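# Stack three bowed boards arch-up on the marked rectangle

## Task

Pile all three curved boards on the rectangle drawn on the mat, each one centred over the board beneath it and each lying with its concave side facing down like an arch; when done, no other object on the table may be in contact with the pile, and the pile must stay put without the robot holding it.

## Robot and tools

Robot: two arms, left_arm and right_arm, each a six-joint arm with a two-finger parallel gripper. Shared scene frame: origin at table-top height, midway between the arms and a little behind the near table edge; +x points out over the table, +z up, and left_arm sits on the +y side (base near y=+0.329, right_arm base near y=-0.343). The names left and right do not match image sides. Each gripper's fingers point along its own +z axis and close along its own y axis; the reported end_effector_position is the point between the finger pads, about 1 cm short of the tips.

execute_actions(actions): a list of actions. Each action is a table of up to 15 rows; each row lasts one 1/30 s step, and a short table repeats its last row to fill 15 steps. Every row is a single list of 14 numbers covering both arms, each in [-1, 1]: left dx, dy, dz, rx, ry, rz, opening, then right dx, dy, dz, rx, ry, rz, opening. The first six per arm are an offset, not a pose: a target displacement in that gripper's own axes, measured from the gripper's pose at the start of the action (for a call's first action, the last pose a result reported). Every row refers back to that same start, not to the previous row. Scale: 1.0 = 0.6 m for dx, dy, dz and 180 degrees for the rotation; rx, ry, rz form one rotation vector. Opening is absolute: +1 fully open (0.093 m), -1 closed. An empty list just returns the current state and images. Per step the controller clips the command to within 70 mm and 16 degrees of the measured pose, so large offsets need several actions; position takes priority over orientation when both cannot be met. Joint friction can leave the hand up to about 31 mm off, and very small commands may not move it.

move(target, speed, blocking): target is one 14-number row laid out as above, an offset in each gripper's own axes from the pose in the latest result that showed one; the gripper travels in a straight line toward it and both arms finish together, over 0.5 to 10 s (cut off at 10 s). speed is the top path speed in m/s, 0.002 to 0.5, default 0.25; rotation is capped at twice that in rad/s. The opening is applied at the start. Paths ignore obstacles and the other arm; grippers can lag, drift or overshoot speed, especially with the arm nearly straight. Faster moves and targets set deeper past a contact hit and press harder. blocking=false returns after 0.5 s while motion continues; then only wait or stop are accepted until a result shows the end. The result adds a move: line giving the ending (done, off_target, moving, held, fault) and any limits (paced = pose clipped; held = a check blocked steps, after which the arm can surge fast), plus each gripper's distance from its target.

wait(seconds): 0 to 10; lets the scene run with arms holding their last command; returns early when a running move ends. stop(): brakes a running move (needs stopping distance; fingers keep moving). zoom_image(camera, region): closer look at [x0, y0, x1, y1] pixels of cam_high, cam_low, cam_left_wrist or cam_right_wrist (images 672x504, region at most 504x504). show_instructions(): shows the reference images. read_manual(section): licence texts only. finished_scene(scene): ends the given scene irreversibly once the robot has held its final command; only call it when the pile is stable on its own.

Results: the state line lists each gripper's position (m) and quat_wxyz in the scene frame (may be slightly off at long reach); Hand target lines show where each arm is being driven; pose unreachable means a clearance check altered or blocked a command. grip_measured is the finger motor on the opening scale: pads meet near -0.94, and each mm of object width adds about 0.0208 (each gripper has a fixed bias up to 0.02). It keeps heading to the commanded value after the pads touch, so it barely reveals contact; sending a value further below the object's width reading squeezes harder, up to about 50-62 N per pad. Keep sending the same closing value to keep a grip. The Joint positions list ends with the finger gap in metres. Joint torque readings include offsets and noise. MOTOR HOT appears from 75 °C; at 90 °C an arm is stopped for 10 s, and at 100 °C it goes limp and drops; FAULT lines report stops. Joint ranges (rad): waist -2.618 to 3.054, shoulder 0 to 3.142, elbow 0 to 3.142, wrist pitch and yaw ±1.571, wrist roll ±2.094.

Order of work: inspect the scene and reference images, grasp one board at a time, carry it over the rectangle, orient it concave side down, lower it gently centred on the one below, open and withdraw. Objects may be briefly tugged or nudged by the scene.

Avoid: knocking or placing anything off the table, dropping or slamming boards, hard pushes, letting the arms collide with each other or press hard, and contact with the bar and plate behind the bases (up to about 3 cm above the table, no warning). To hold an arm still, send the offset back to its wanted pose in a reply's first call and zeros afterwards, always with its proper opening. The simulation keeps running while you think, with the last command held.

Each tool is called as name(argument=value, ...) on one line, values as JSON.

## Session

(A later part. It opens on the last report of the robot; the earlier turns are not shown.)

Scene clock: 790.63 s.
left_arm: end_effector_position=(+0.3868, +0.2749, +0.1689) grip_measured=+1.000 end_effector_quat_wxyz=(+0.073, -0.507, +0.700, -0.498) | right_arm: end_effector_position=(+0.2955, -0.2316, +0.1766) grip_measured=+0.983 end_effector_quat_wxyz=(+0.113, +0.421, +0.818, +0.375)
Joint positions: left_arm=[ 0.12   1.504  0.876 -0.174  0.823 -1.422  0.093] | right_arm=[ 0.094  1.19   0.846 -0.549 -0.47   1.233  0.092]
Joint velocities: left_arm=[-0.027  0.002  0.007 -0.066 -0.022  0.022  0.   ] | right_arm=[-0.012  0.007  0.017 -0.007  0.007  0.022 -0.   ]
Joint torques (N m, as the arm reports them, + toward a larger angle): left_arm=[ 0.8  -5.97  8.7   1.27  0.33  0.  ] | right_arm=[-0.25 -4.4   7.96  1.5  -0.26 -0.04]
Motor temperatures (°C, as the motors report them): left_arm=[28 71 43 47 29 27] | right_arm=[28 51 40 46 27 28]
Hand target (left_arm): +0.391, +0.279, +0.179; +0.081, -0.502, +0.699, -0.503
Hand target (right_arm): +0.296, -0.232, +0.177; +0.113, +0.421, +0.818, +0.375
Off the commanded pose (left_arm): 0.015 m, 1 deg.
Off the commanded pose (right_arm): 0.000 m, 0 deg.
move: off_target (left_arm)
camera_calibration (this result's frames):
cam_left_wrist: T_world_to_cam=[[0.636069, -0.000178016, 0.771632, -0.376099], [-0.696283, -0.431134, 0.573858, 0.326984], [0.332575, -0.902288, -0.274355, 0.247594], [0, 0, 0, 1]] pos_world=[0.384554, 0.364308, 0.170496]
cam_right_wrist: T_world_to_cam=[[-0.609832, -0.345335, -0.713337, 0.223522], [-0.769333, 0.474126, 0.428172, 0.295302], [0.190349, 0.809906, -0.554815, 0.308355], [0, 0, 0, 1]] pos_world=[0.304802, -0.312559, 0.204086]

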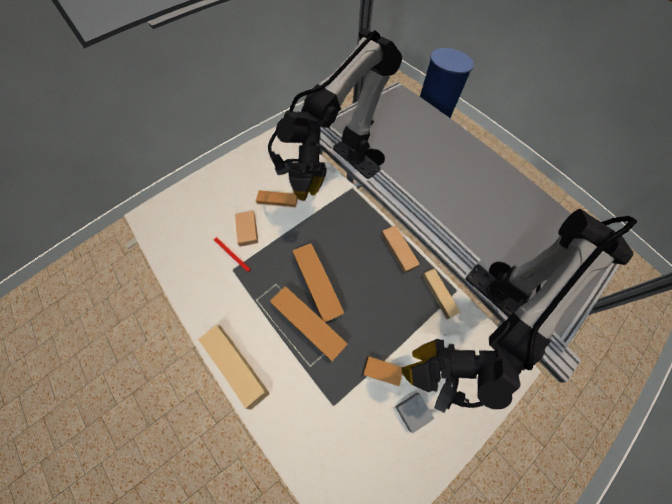

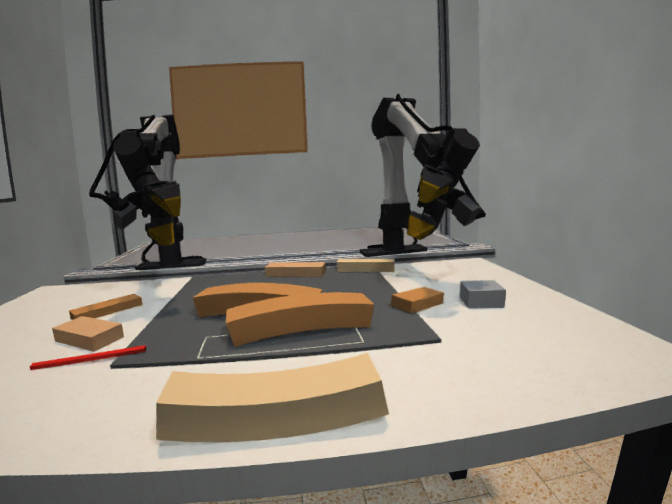

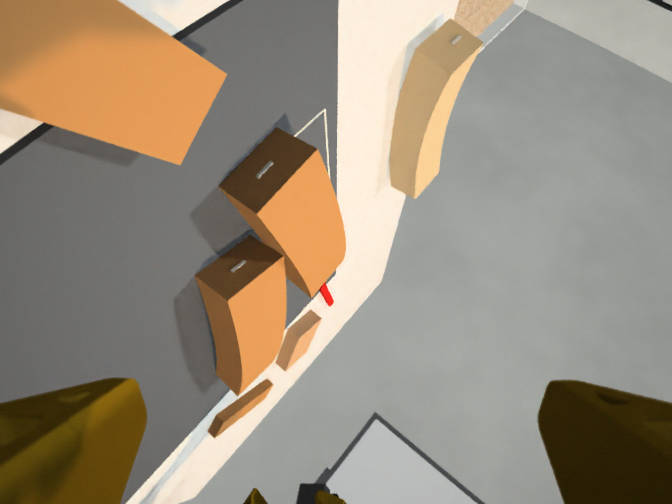

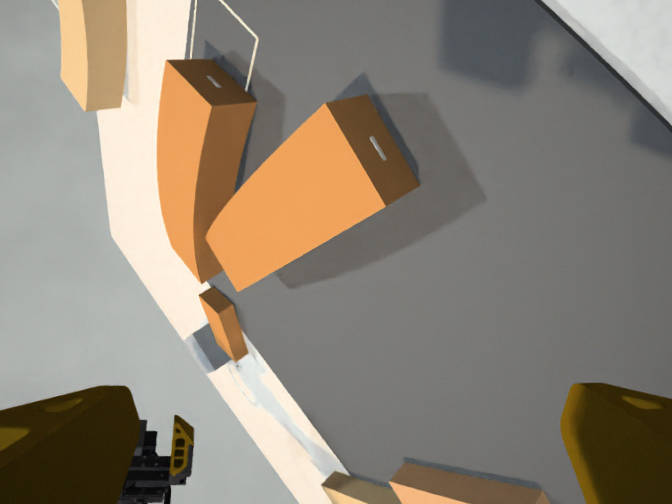

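move(target=[0,0,0,0,0,0,-1,-0.245,0.262,0.461,-0.141,-0.125,0.026,0.4], speed=0.15)

Scene clock: 803.30 s.
left_arm: end_effector_position=(+0.3864, +0.2748, +0.1685) grip_measured=-0.988 end_effector_quat_wxyz=(+0.072, -0.507, +0.700, -0.497) | right_arm: end_effector_position=(+0.6176, -0.1483, +0.0859) grip_measured=+0.403 end_effector_quat_wxyz=(+0.344, +0.478, +0.658, +0.468)
Joint positions: left_arm=[ 0.12   1.504  0.876 -0.177  0.823 -1.42   0.   ] | right_arm=[ 0.28   2.415  1.572  0.512 -0.006  1.557  0.065]
Joint velocities: left_arm=[ 0.002 -0.002 -0.012  0.007  0.007 -0.022  0.   ] | right_arm=[-0.022 -0.012 -0.012 -0.037  0.007  0.037 -0.001]
Joint torques (N m, as the arm reports them, + toward a larger angle): left_arm=[-0.05 -5.81  6.63  1.4   0.26 -0.03] | right_arm=[  0.5  -13.75   8.52   2.03   0.07  -0.03]
Motor temperatures (°C, as the motors report them): left_arm=[28 67 44 45 29 27] | right_arm=[28 50 41 46 27 28]
Hand target (left_arm): +0.387, +0.275, +0.169; +0.073, -0.507, +0.700, -0.498
Hand target (right_arm): +0.618, -0.144, +0.075; +0.341, +0.482, +0.660, +0.464
Off the commanded pose (left_arm): 0.001 m, 0 deg.
Off the commanded pose (right_arm): 0.010 m, 1 deg.
move: done
camera_calibration (this result's frames):
cam_left_wrist: T_world_to_cam=[[0.637645, -0.000899648, 0.77033, -0.375722], [-0.695416, -0.430835, 0.575132, 0.326271], [0.331368, -0.90243, -0.275346, 0.248225], [0, 0, 0, 1]] pos_world=[0.384218, 0.364237, 0.170129]
cam_right_wrist: T_world_to_cam=[[-0.304128, -0.0851493, -0.948818, 0.254037], [-0.66504, 0.732104, 0.147467, 0.540364], [0.682076, 0.67585, -0.279281, -0.217965], [0, 0, 0, 1]] pos_world=[0.585292, -0.22666, 0.100475]

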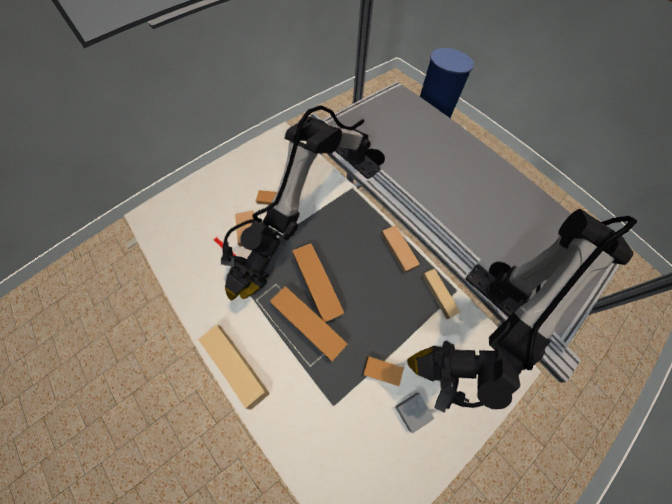

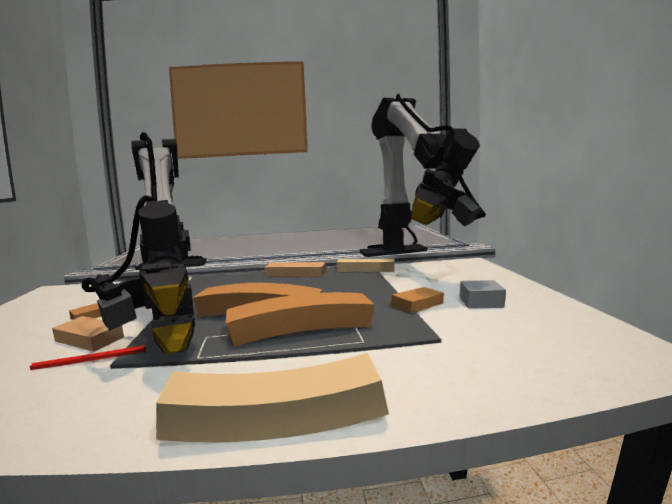

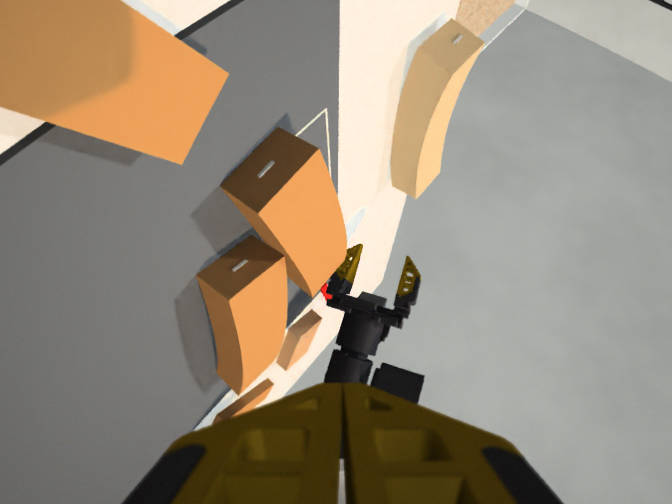

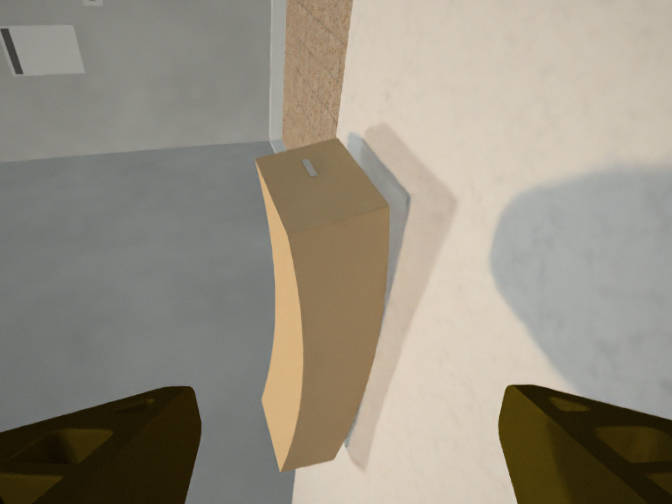

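move(target=[0.0,0,0,0,0,0,-1,0.01,0,0.13,0,0,0,0.4], speed=0.05)

Scene clock: 806.93 s.
left_arm: end_effector_position=(+0.3864, +0.2748, +0.1685) grip_measured=-0.988 end_effector_quat_wxyz=(+0.072, -0.507, +0.700, -0.497) | right_arm: end_effector_position=(+0.6875, -0.1268, +0.0835) grip_measured=+0.403 end_effector_quat_wxyz=(+0.356, +0.470, +0.647, +0.484)
Joint positions: left_arm=[ 0.12   1.504  0.876 -0.177  0.823 -1.42   0.   ] | right_arm=[ 0.28   2.709  2.096  0.331 -0.005  1.558  0.065]
Joint velocities: left_arm=[ 0.007 -0.007 -0.012 -0.066  0.022 -0.007  0.   ] | right_arm=[ 0.002 -0.012  0.017 -0.007 -0.022  0.007  0.001]
Joint torques (N m, as the arm reports them, + toward a larger angle): left_arm=[ 0.01 -5.93  6.68  1.38  0.24 -0.09] | right_arm=[  0.44 -15.65   8.97   1.85   0.07   0.  ]
Motor temperatures (°C, as the motors report them): left_arm=[28 66 44 45 29 27] | right_arm=[28 52 41 47 27 28]
Hand target (left_arm): +0.386, +0.275, +0.168; +0.072, -0.507, +0.700, -0.497
Hand target (right_arm): +0.684, -0.121, +0.060; +0.344, +0.478, +0.658, +0.468
Off the commanded pose (left_arm): 0.000 m, 0 deg.
Off the commanded pose (right_arm): 0.024 m, 3 deg.
move: off_target (right_arm)
camera_calibration (this result's frames):
cam_left_wrist: T_world_to_cam=[[0.637645, -0.000899648, 0.77033, -0.375722], [-0.695416, -0.430835, 0.575132, 0.326271], [0.331368, -0.90243, -0.275346, 0.248225], [0, 0, 0, 1]] pos_world=[0.384218, 0.364237, 0.170129]
cam_right_wrist: T_world_to_cam=[[-0.260014, -0.0710057, -0.962991, 0.247477], [-0.670311, 0.731118, 0.12708, 0.576653], [0.695037, 0.678546, -0.237697, -0.292807], [0, 0, 0, 1]] pos_world=[0.654396, -0.205346, 0.0954376]

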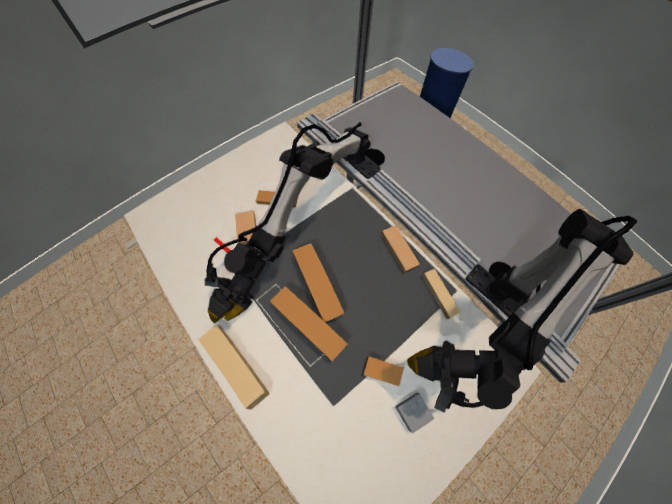

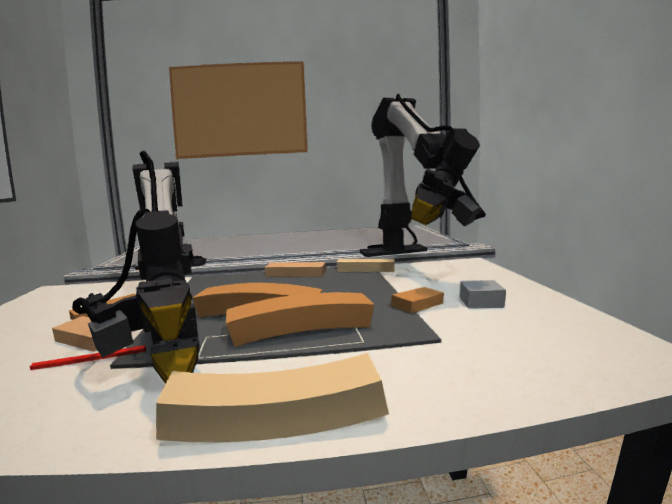

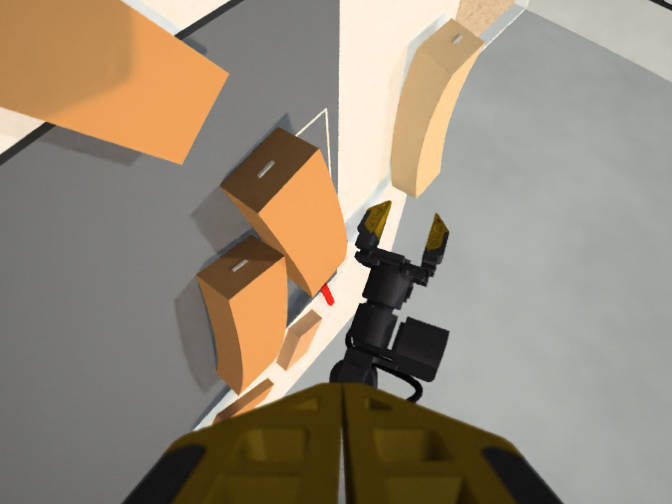

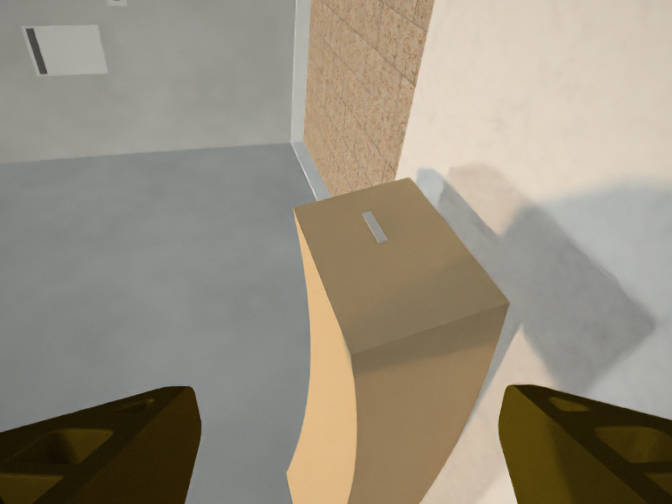

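move(target=[0.0,0,0,0,0,0,-1,0.0,-0.075,0.02,0.03,0,0,0.4], speed=0.03)

Scene clock: 810.50 s.
left_arm: end_effector_position=(+0.3864, +0.2748, +0.1685) grip_measured=-0.988 end_effector_quat_wxyz=(+0.072, -0.507, +0.700, -0.497) | right_arm: end_effector_position=(+0.6882, -0.1265, +0.0707) grip_measured=+0.402 end_effector_quat_wxyz=(+0.350, +0.475, +0.653, +0.475)
Joint positions: left_arm=[ 0.12   1.504  0.876 -0.177  0.823 -1.42   0.   ] | right_arm=[ 0.28   2.735  2.12   0.307 -0.005  1.558  0.064]
Joint velocities: left_arm=[-0.002 -0.012 -0.022 -0.066  0.022 -0.051  0.   ] | right_arm=[ 0.002  0.007  0.012 -0.007  0.022 -0.066 -0.001]
Joint torques (N m, as the arm reports them, + toward a larger angle): left_arm=[-0.05 -5.89  6.76  1.39  0.23 -0.04] | right_arm=[ -0.3  -15.22   9.09   1.68   0.01  -0.07]
Motor temperatures (°C, as the motors report them): left_arm=[28 66 45 45 29 27] | right_arm=[28 54 41 47 27 28]
Hand target (left_arm): +0.386, +0.275, +0.168; +0.072, -0.507, +0.700, -0.497
Hand target (right_arm): +0.684, -0.129, +0.038; +0.334, +0.487, +0.668, +0.453
Off the commanded pose (left_arm): 0.000 m, 0 deg.
Off the commanded pose (right_arm): 0.034 m, 4 deg.
move: off_target (right_arm)
camera_calibration (this result's frames):
cam_left_wrist: T_world_to_cam=[[0.637645, -0.000899648, 0.77033, -0.375722], [-0.695416, -0.430835, 0.575132, 0.326271], [0.331368, -0.90243, -0.275346, 0.248225], [0, 0, 0, 1]] pos_world=[0.384218, 0.364237, 0.170129]
cam_right_wrist: T_world_to_cam=[[-0.28354, -0.0779401, -0.955788, 0.250163], [-0.667081, 0.732055, 0.138198, 0.575672], [0.688918, 0.676773, -0.259559, -0.291058], [0, 0, 0, 1]] pos_world=[0.655466, -0.204946, 0.0839997]

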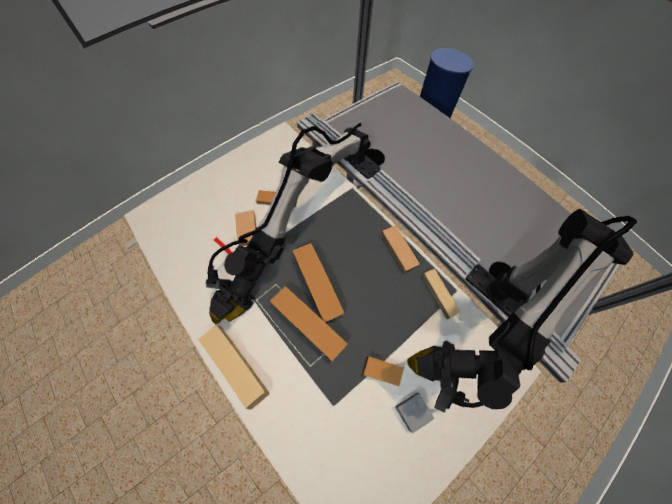

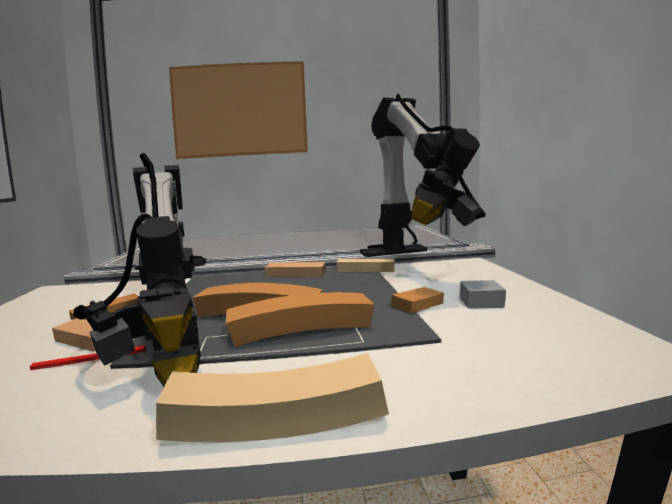

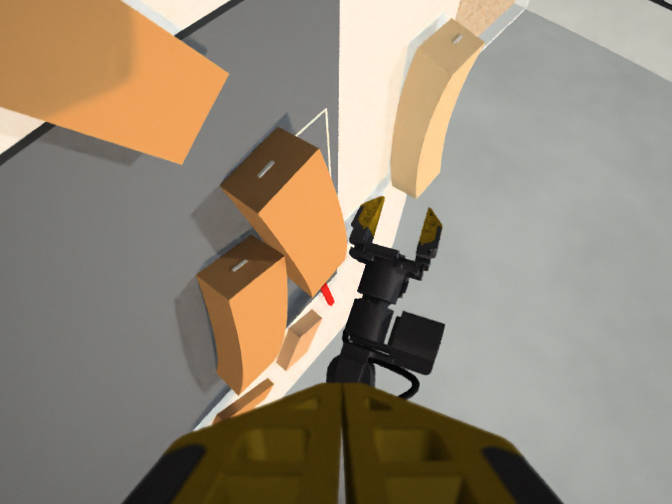

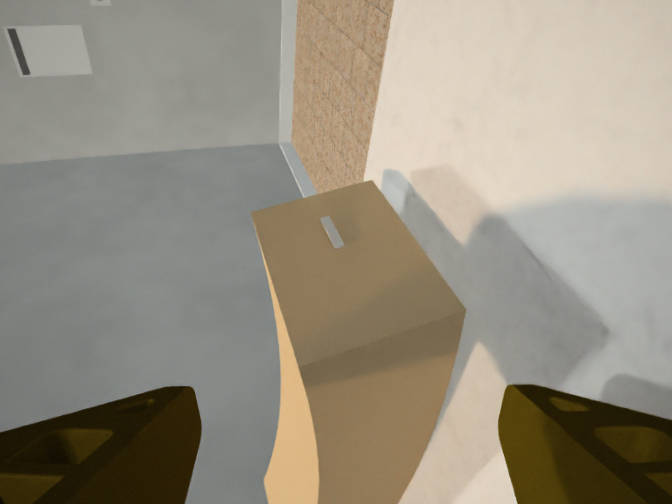

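move(target=[0.0,0,0,0,0,0,-1,0.0,-0.005,0.08,0.02,0,0,0.4], speed=0.03)

Scene clock: 814.40 s.
left_arm: end_effector_position=(+0.3864, +0.2748, +0.1685) grip_measured=-0.988 end_effector_quat_wxyz=(+0.072, -0.507, +0.700, -0.497) | right_arm: end_effector_position=(+0.7274, -0.1145, +0.0758) grip_measured=+0.402 end_effector_quat_wxyz=(+0.358, +0.470, +0.645, +0.485)
Joint positions: left_arm=[ 0.12   1.504  0.876 -0.177  0.823 -1.42   0.   ] | right_arm=[ 0.28   3.102  2.86  -0.034 -0.004  1.558  0.064]
Joint velocities: left_arm=[-0.007 -0.002  0.012 -0.022  0.007  0.037  0.   ] | right_arm=[-0.007 -0.002 -0.017  0.037 -0.007 -0.051  0.001]
Joint torques (N m, as the arm reports them, + toward a larger angle): left_arm=[-0.03 -5.8   6.79  1.37  0.26 -0.08] | right_arm=[ -0.31 -17.31   9.81   1.8    0.    -0.02]
Motor temperatures (°C, as the motors report them): left_arm=[28 65 45 45 29 27] | right_arm=[28 56 41 47 27 28]
Hand target (left_arm): +0.386, +0.275, +0.168; +0.072, -0.507, +0.700, -0.497
Hand target (right_arm): +0.725, -0.115, +0.053; +0.348, +0.477, +0.654, +0.472
Off the commanded pose (left_arm): 0.000 m, 0 deg.
Off the commanded pose (right_arm): 0.023 m, 5 deg.
elbow stopped short (right arm): the move would have taken joint 3 (elbow) straighter than the controller allows; a more bent joint 3 avoids this.
joint sent to its limit (right arm) — the command would take joint 2 (shoulder) past its upper limit, so that joint was sent only as far as its limit.
move: off_target (right_arm)
camera_calibration (this result's frames):
cam_left_wrist: T_world_to_cam=[[0.637645, -0.000899648, 0.77033, -0.375722], [-0.695416, -0.430835, 0.575132, 0.326271], [0.331368, -0.90243, -0.275346, 0.248225], [0, 0, 0, 1]] pos_world=[0.384218, 0.364237, 0.170129]
cam_right_wrist: T_world_to_cam=[[-0.254858, -0.069007, -0.964513, 0.247916], [-0.670356, 0.73147, 0.124798, 0.595679], [0.6969, 0.678373, -0.23268, -0.332522], [0, 0, 0, 1]] pos_world=[0.694235, -0.193039, 0.087408]

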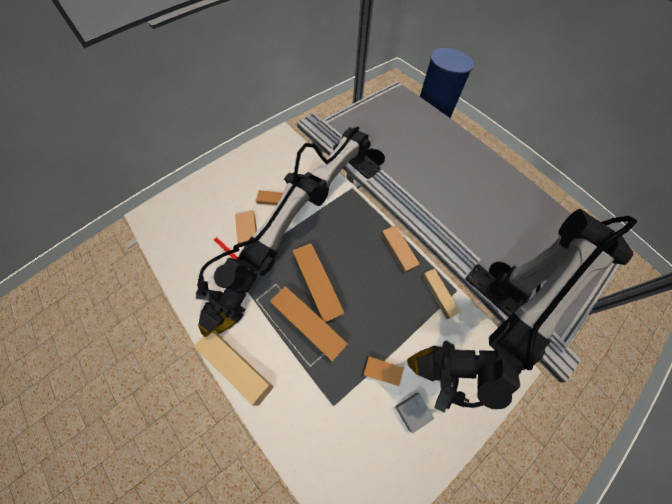

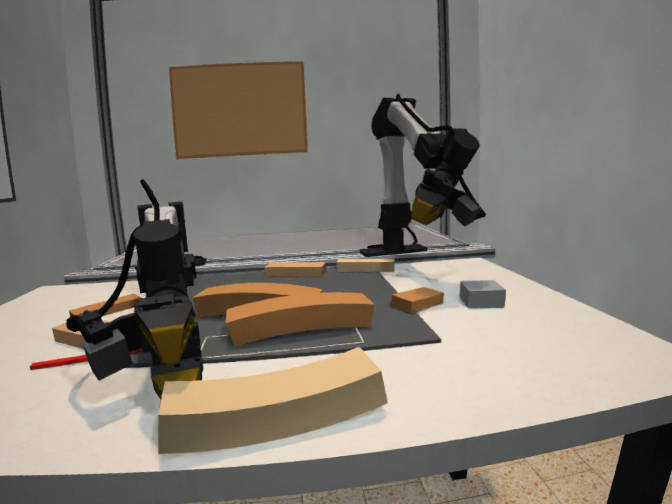

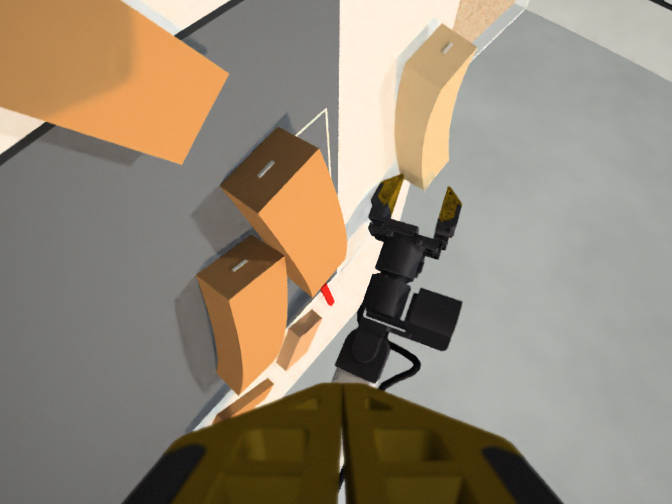

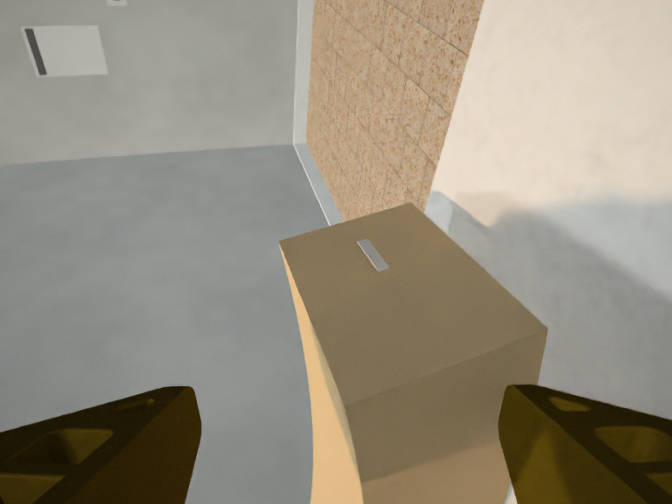

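move(target=[-0.064,-0.093,0.47,0.094,-0.124,0.084,0.4,0,0,0,0,0,0,0.4], speed=0.15)

Scene clock: 824.77 s.
left_arm: end_effector_position=(+0.6088, +0.1562, +0.0557) grip_measured=+0.398 end_effector_quat_wxyz=(+0.350, -0.499, +0.652, -0.450) | right_arm: end_effector_position=(+0.7274, -0.1145, +0.0758) grip_measured=+0.402 end_effector_quat_wxyz=(+0.358, +0.470, +0.645, +0.485)
Joint positions: left_arm=[-0.353  2.411  1.426  0.626 -0.019 -1.587  0.064] | right_arm=[ 0.28   3.102  2.86  -0.034 -0.004  1.558  0.064]
Joint velocities: left_arm=[-0.007  0.002  0.002  0.007 -0.022 -0.022  0.001] | right_arm=[-0.007 -0.007 -0.002 -0.022 -0.037 -0.037 -0.001]
Joint torques (N m, as the arm reports them, + toward a larger angle): left_arm=[ -2.83 -10.54   8.21   2.     0.07  -0.11] | right_arm=[ -0.15 -19.5    8.43   2.03  -0.02  -0.06]
Motor temperatures (°C, as the motors report them): left_arm=[28 64 45 45 29 27] | right_arm=[28 62 42 48 27 28]
Hand target (left_arm): +0.610, +0.132, +0.059; +0.344, -0.481, +0.654, -0.471
Hand target (right_arm): +0.727, -0.115, +0.076; +0.358, +0.470, +0.645, +0.485
Off the commanded pose (left_arm): 0.027 m, 3 deg.
Off the commanded pose (right_arm): 0.000 m, 0 deg.
move: off_target (left_arm)
camera_calibration (this result's frames):
cam_left_wrist: T_world_to_cam=[[0.338222, -0.10554, 0.93513, -0.241308], [-0.628372, -0.765041, 0.140929, 0.530259], [0.700539, -0.635274, -0.325072, -0.227265], [0, 0, 0, 1]] pos_world=[0.574024, 0.235827, 0.0770477]
cam_right_wrist: T_world_to_cam=[[-0.254858, -0.069007, -0.964513, 0.247916], [-0.670356, 0.73147, 0.124798, 0.595679], [0.6969, 0.678373, -0.23268, -0.332522], [0, 0, 0, 1]] pos_world=[0.694235, -0.193039, 0.087408]

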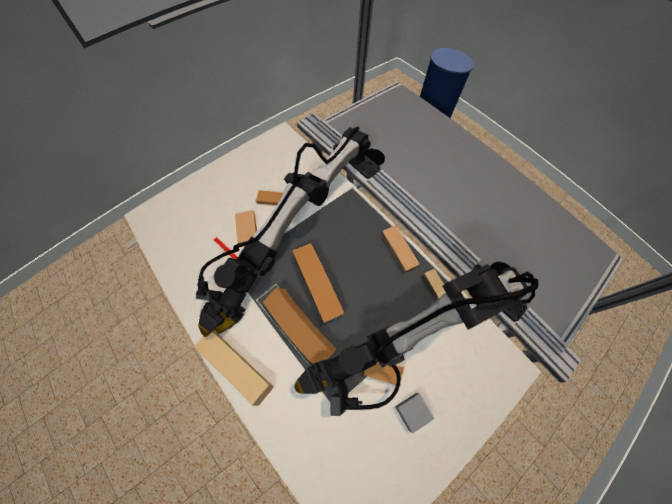

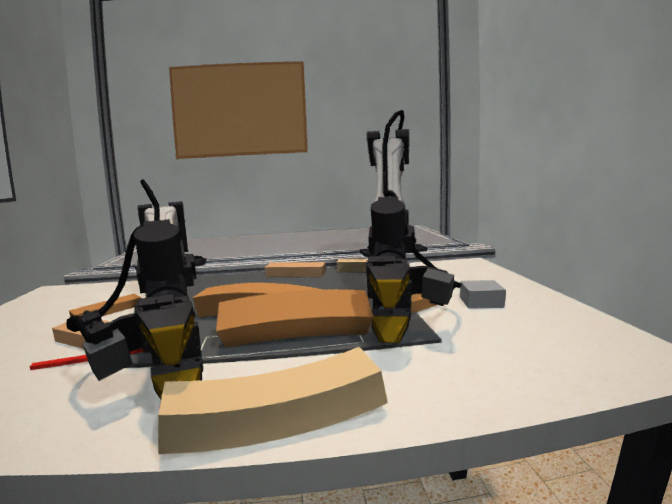

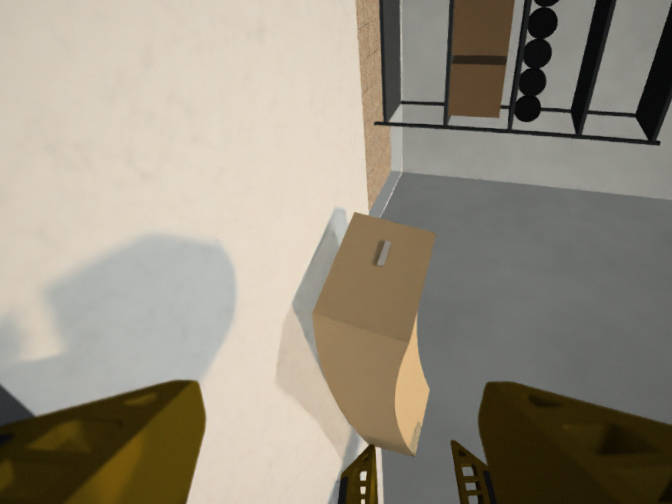

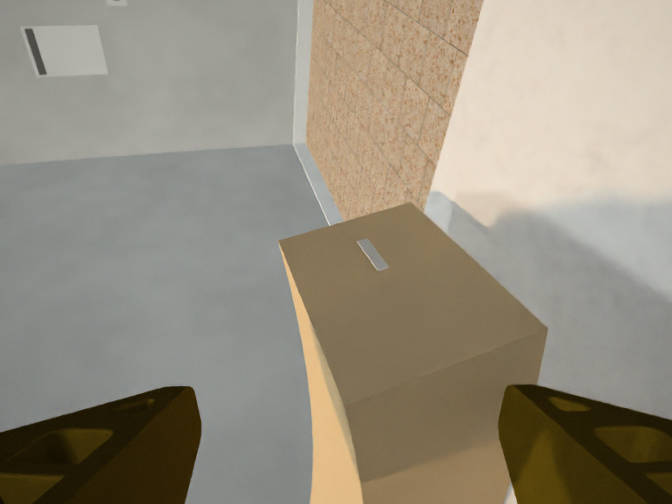

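move(target=[-0.037,-0.035,0.133,0,0,0,0.4,0,0,0,0,0,0,0.4], speed=0.06)

move(target=[0.09,0,0.02,0,0,0,0.4,0,0,0,0,0,0,0.4], speed=0.03)

Scene clock: 829.13 s.
left_arm: end_effector_position=(+0.6924, +0.1536, +0.0520) grip_measured=+0.398 end_effector_quat_wxyz=(+0.356, -0.499, +0.647, -0.455) | right_arm: end_effector_position=(+0.7274, -0.1145, +0.0758) grip_measured=+0.402 end_effector_quat_wxyz=(+0.358, +0.470, +0.645, +0.485)
Joint positions: left_arm=[-0.318  2.697  1.977  0.378  0.008 -1.577  0.064] | right_arm=[ 0.28   3.102  2.86  -0.034 -0.004  1.558  0.064]
Joint velocities: left_arm=[-0.022  0.002  0.022 -0.022 -0.037 -0.037  0.   ] | right_arm=[-0.012 -0.002 -0.012 -0.007 -0.022  0.022  0.   ]
Joint torques (N m, as the arm reports them, + toward a larger angle): left_arm=[  0.68 -13.4    8.61   1.62   0.01   0.03] | right_arm=[ -0.3  -19.44   8.53   2.08  -0.04  -0.07]
Motor temperatures (°C, as the motors report them): left_arm=[28 65 45 46 29 27] | right_arm=[28 65 42 48 27 28]
Hand target (left_arm): +0.695, +0.156, +0.048; +0.350, -0.499, +0.652, -0.451
Hand target (right_arm): +0.727, -0.115, +0.076; +0.358, +0.470, +0.645, +0.485
Off the commanded pose (left_arm): 0.006 m, 1 deg.
Off the commanded pose (right_arm): 0.000 m, 0 deg.
move: done
camera_calibration (this result's frames):
cam_left_wrist: T_world_to_cam=[[0.323284, -0.0992117, 0.941087, -0.257312], [-0.625778, -0.768412, 0.13396, 0.580352], [0.709852, -0.632219, -0.310499, -0.296368], [0, 0, 0, 1]] pos_world=[0.656734, 0.233051, 0.0723865]
cam_right_wrist: T_world_to_cam=[[-0.254858, -0.069007, -0.964513, 0.247916], [-0.670356, 0.73147, 0.124798, 0.595679], [0.6969, 0.678373, -0.23268, -0.332522], [0, 0, 0, 1]] pos_world=[0.694235, -0.193039, 0.087408]

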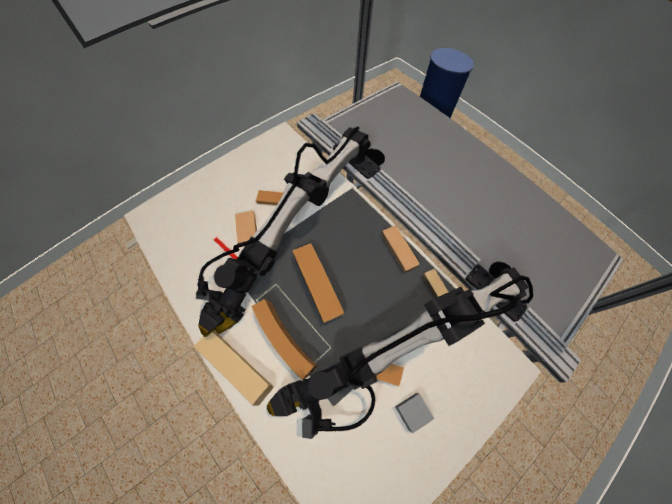

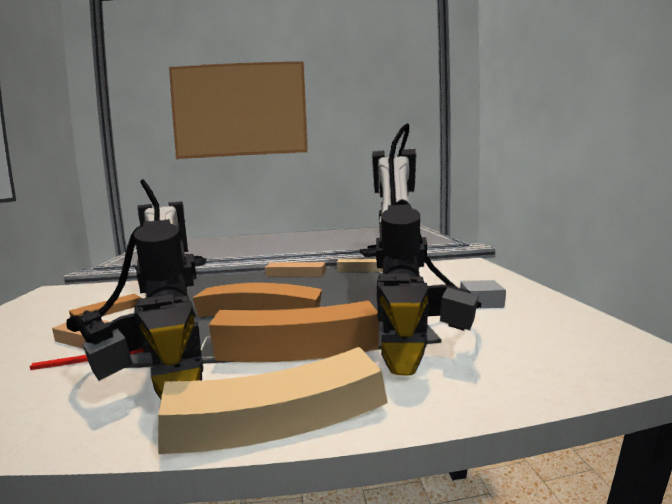

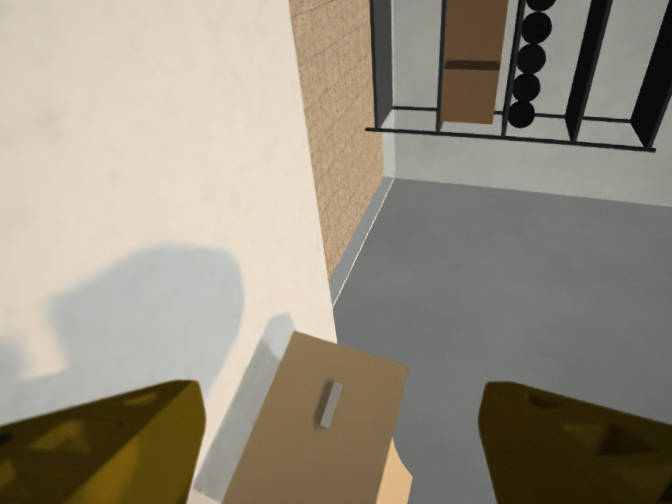

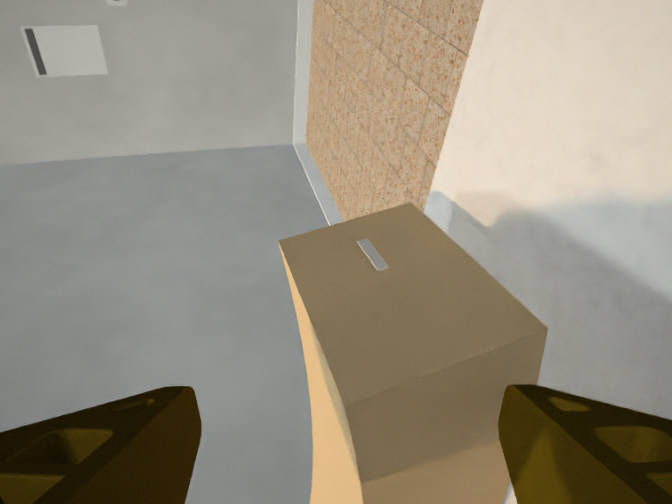

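Scene clock: 831.20 s.
left_arm: end_effector_position=(+0.6986, +0.1547, +0.0529) grip_measured=+0.398 end_effector_quat_wxyz=(+0.392, -0.522, +0.623, -0.431) | right_arm: end_effector_position=(+0.7274, -0.1145, +0.0758) grip_measured=+0.402 end_effector_quat_wxyz=(+0.358, +0.470, +0.645, +0.485)
Joint positions: left_arm=[-0.345  2.727  2.031  0.362 -0.126 -1.591  0.064] | right_arm=[ 0.28   3.102  2.86  -0.034 -0.004  1.558  0.064]
Joint velocities: left_arm=[-0.002  0.002  0.007 -0.037 -0.022 -0.081  0.   ] | right_arm=[-0.007 -0.012  0.012  0.007  0.066 -0.022  0.   ]
Joint torques (N m, as the arm reports them, + toward a larger angle): left_arm=[ -5.4  -13.42   8.6    1.63   0.35  -0.14] | right_arm=[ -0.3  -19.65   8.53   2.12  -0.02  -0.05]
Motor temperatures (°C, as the motors report them): left_arm=[28 66 45 46 29 27] | right_arm=[28 67 42 48 27 28]
Hand target (left_arm): +0.685, +0.101, +0.049; +0.356, -0.498, +0.647, -0.454
Hand target (right_arm): +0.727, -0.115, +0.076; +0.358, +0.470, +0.645, +0.485
Off the commanded pose (left_arm): 0.057 m, 6 deg.
Off the commanded pose (right_arm): 0.000 m, 0 deg.
move: off_target (left_arm)
camera_calibration (this result's frames):
cam_left_wrist: T_world_to_cam=[[0.315761, -0.0917469, 0.944393, -0.256181], [-0.544801, -0.832426, 0.101287, 0.540103], [0.776844, -0.546488, -0.312832, -0.359715], [0, 0, 0, 1]] pos_world=[0.654583, 0.229513, 0.0746999]
cam_right_wrist: T_world_to_cam=[[-0.254858, -0.069007, -0.964513, 0.247916], [-0.670356, 0.73147, 0.124798, 0.595679], [0.6969, 0.678373, -0.23268, -0.332522], [0, 0, 0, 1]] pos_world=[0.694235, -0.193039, 0.087408]

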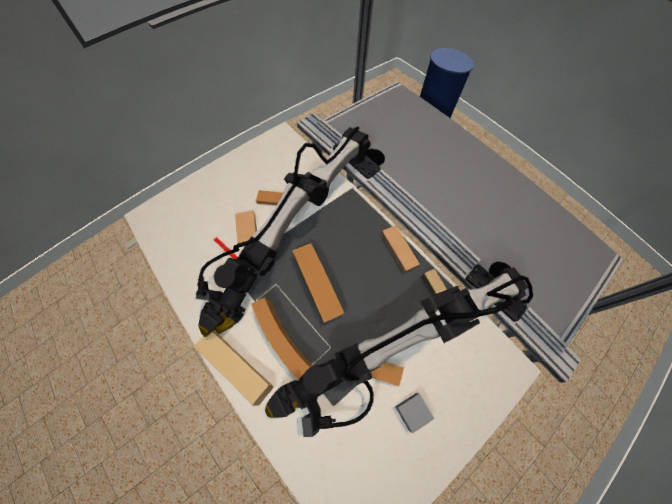

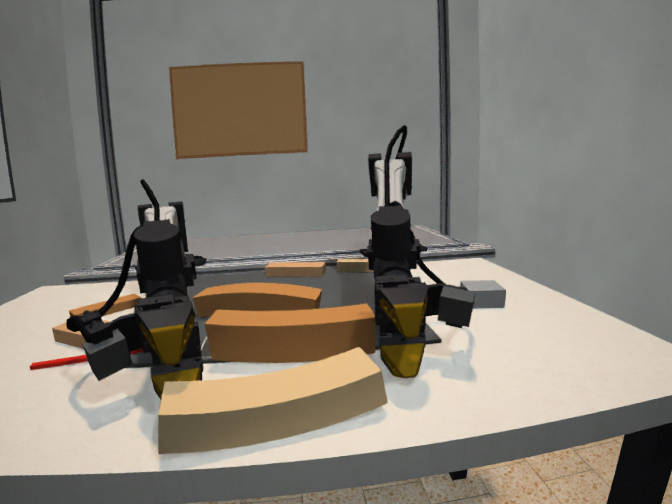

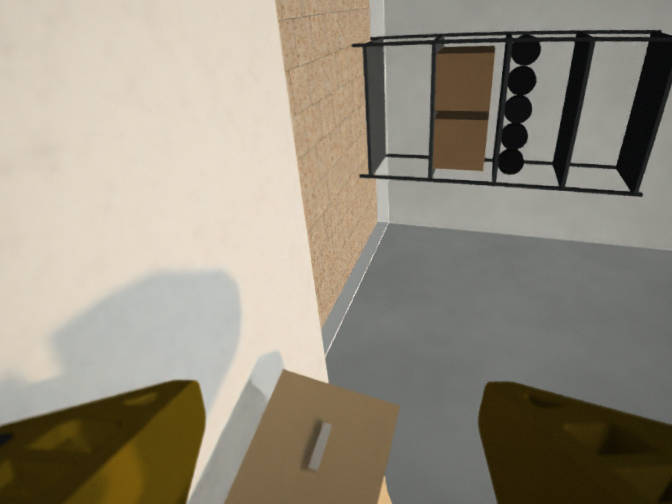

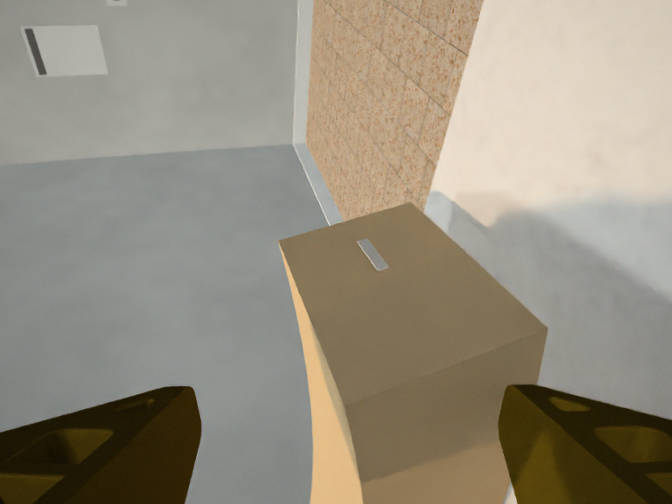

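move(target=[0.082,0,0.013,0,0.131,0.045,0.4,0,0,0,0,0,0,0.4], speed=0.05)

Scene clock: 838.30 s.
left_arm: end_effector_position=(+0.7038, +0.1196, +0.0532) grip_measured=+0.398 end_effector_quat_wxyz=(+0.306, -0.388, +0.714, -0.496) | right_arm: end_effector_position=(+0.7274, -0.1145, +0.0758) grip_measured=+0.402 end_effector_quat_wxyz=(+0.358, +0.470, +0.645, +0.485)
Joint positions: left_arm=[-0.296  2.819  2.221  0.258  0.284 -1.433  0.064] | right_arm=[ 0.28   3.102  2.86  -0.034 -0.004  1.558  0.064]
Joint velocities: left_arm=[-0.017  0.007  0.017  0.022  0.051  0.007 -0.   ] | right_arm=[ 0.007 -0.007 -0.007 -0.037  0.037 -0.037 -0.001]
Joint torques (N m, as the arm reports them, + toward a larger angle): left_arm=[ -1.15 -14.15   8.73   1.57   0.29  -0.07] | right_arm=[ -0.14 -19.7    8.65   2.05  -0.1   -0.08]
Motor temperatures (°C, as the motors report them): left_arm=[29 71 46 47 29 27] | right_arm=[28 71 42 49 27 28]
Hand target (left_arm): +0.699, +0.105, +0.049; +0.286, -0.378, +0.724, -0.501
Hand target (right_arm): +0.727, -0.115, +0.076; +0.358, +0.470, +0.645, +0.485
Off the commanded pose (left_arm): 0.016 m, 3 deg.
Off the commanded pose (right_arm): 0.000 m, 0 deg.
move: off_target (left_arm)
camera_calibration (this result's frames):
cam_left_wrist: T_world_to_cam=[[0.249927, -0.217769, 0.943458, -0.199823], [-0.820666, -0.564739, 0.0870459, 0.676559], [0.513851, -0.79602, -0.319859, -0.167518], [0, 0, 0, 1]] pos_world=[0.69125, 0.205216, 0.0760512]
cam_right_wrist: T_world_to_cam=[[-0.254858, -0.069007, -0.964513, 0.247916], [-0.670356, 0.73147, 0.124798, 0.595679], [0.6969, 0.678373, -0.23268, -0.332522], [0, 0, 0, 1]] pos_world=[0.694235, -0.193039, 0.087408]

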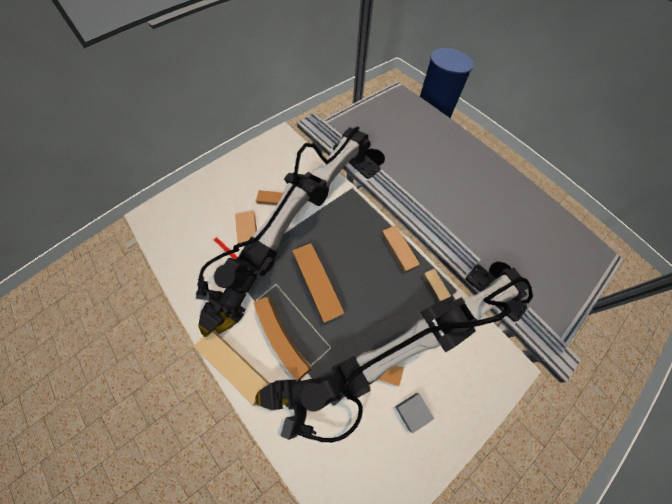

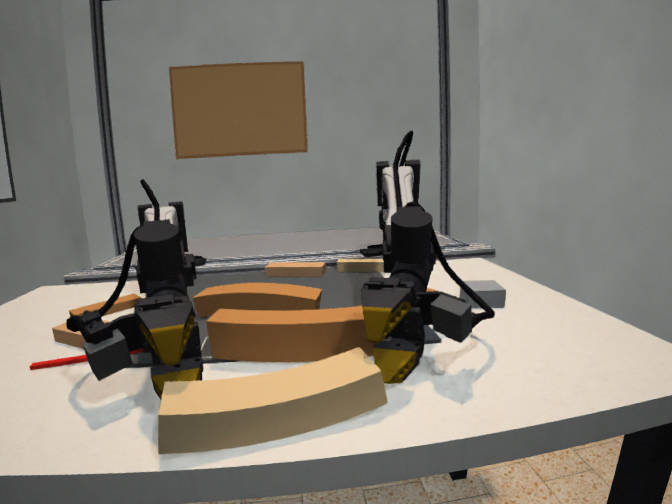

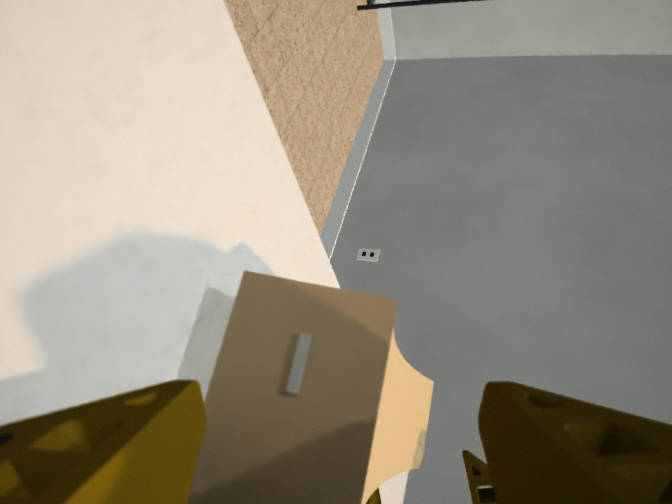

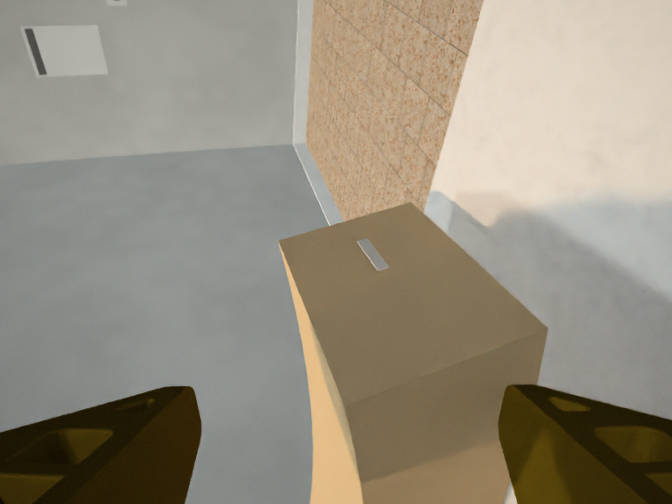

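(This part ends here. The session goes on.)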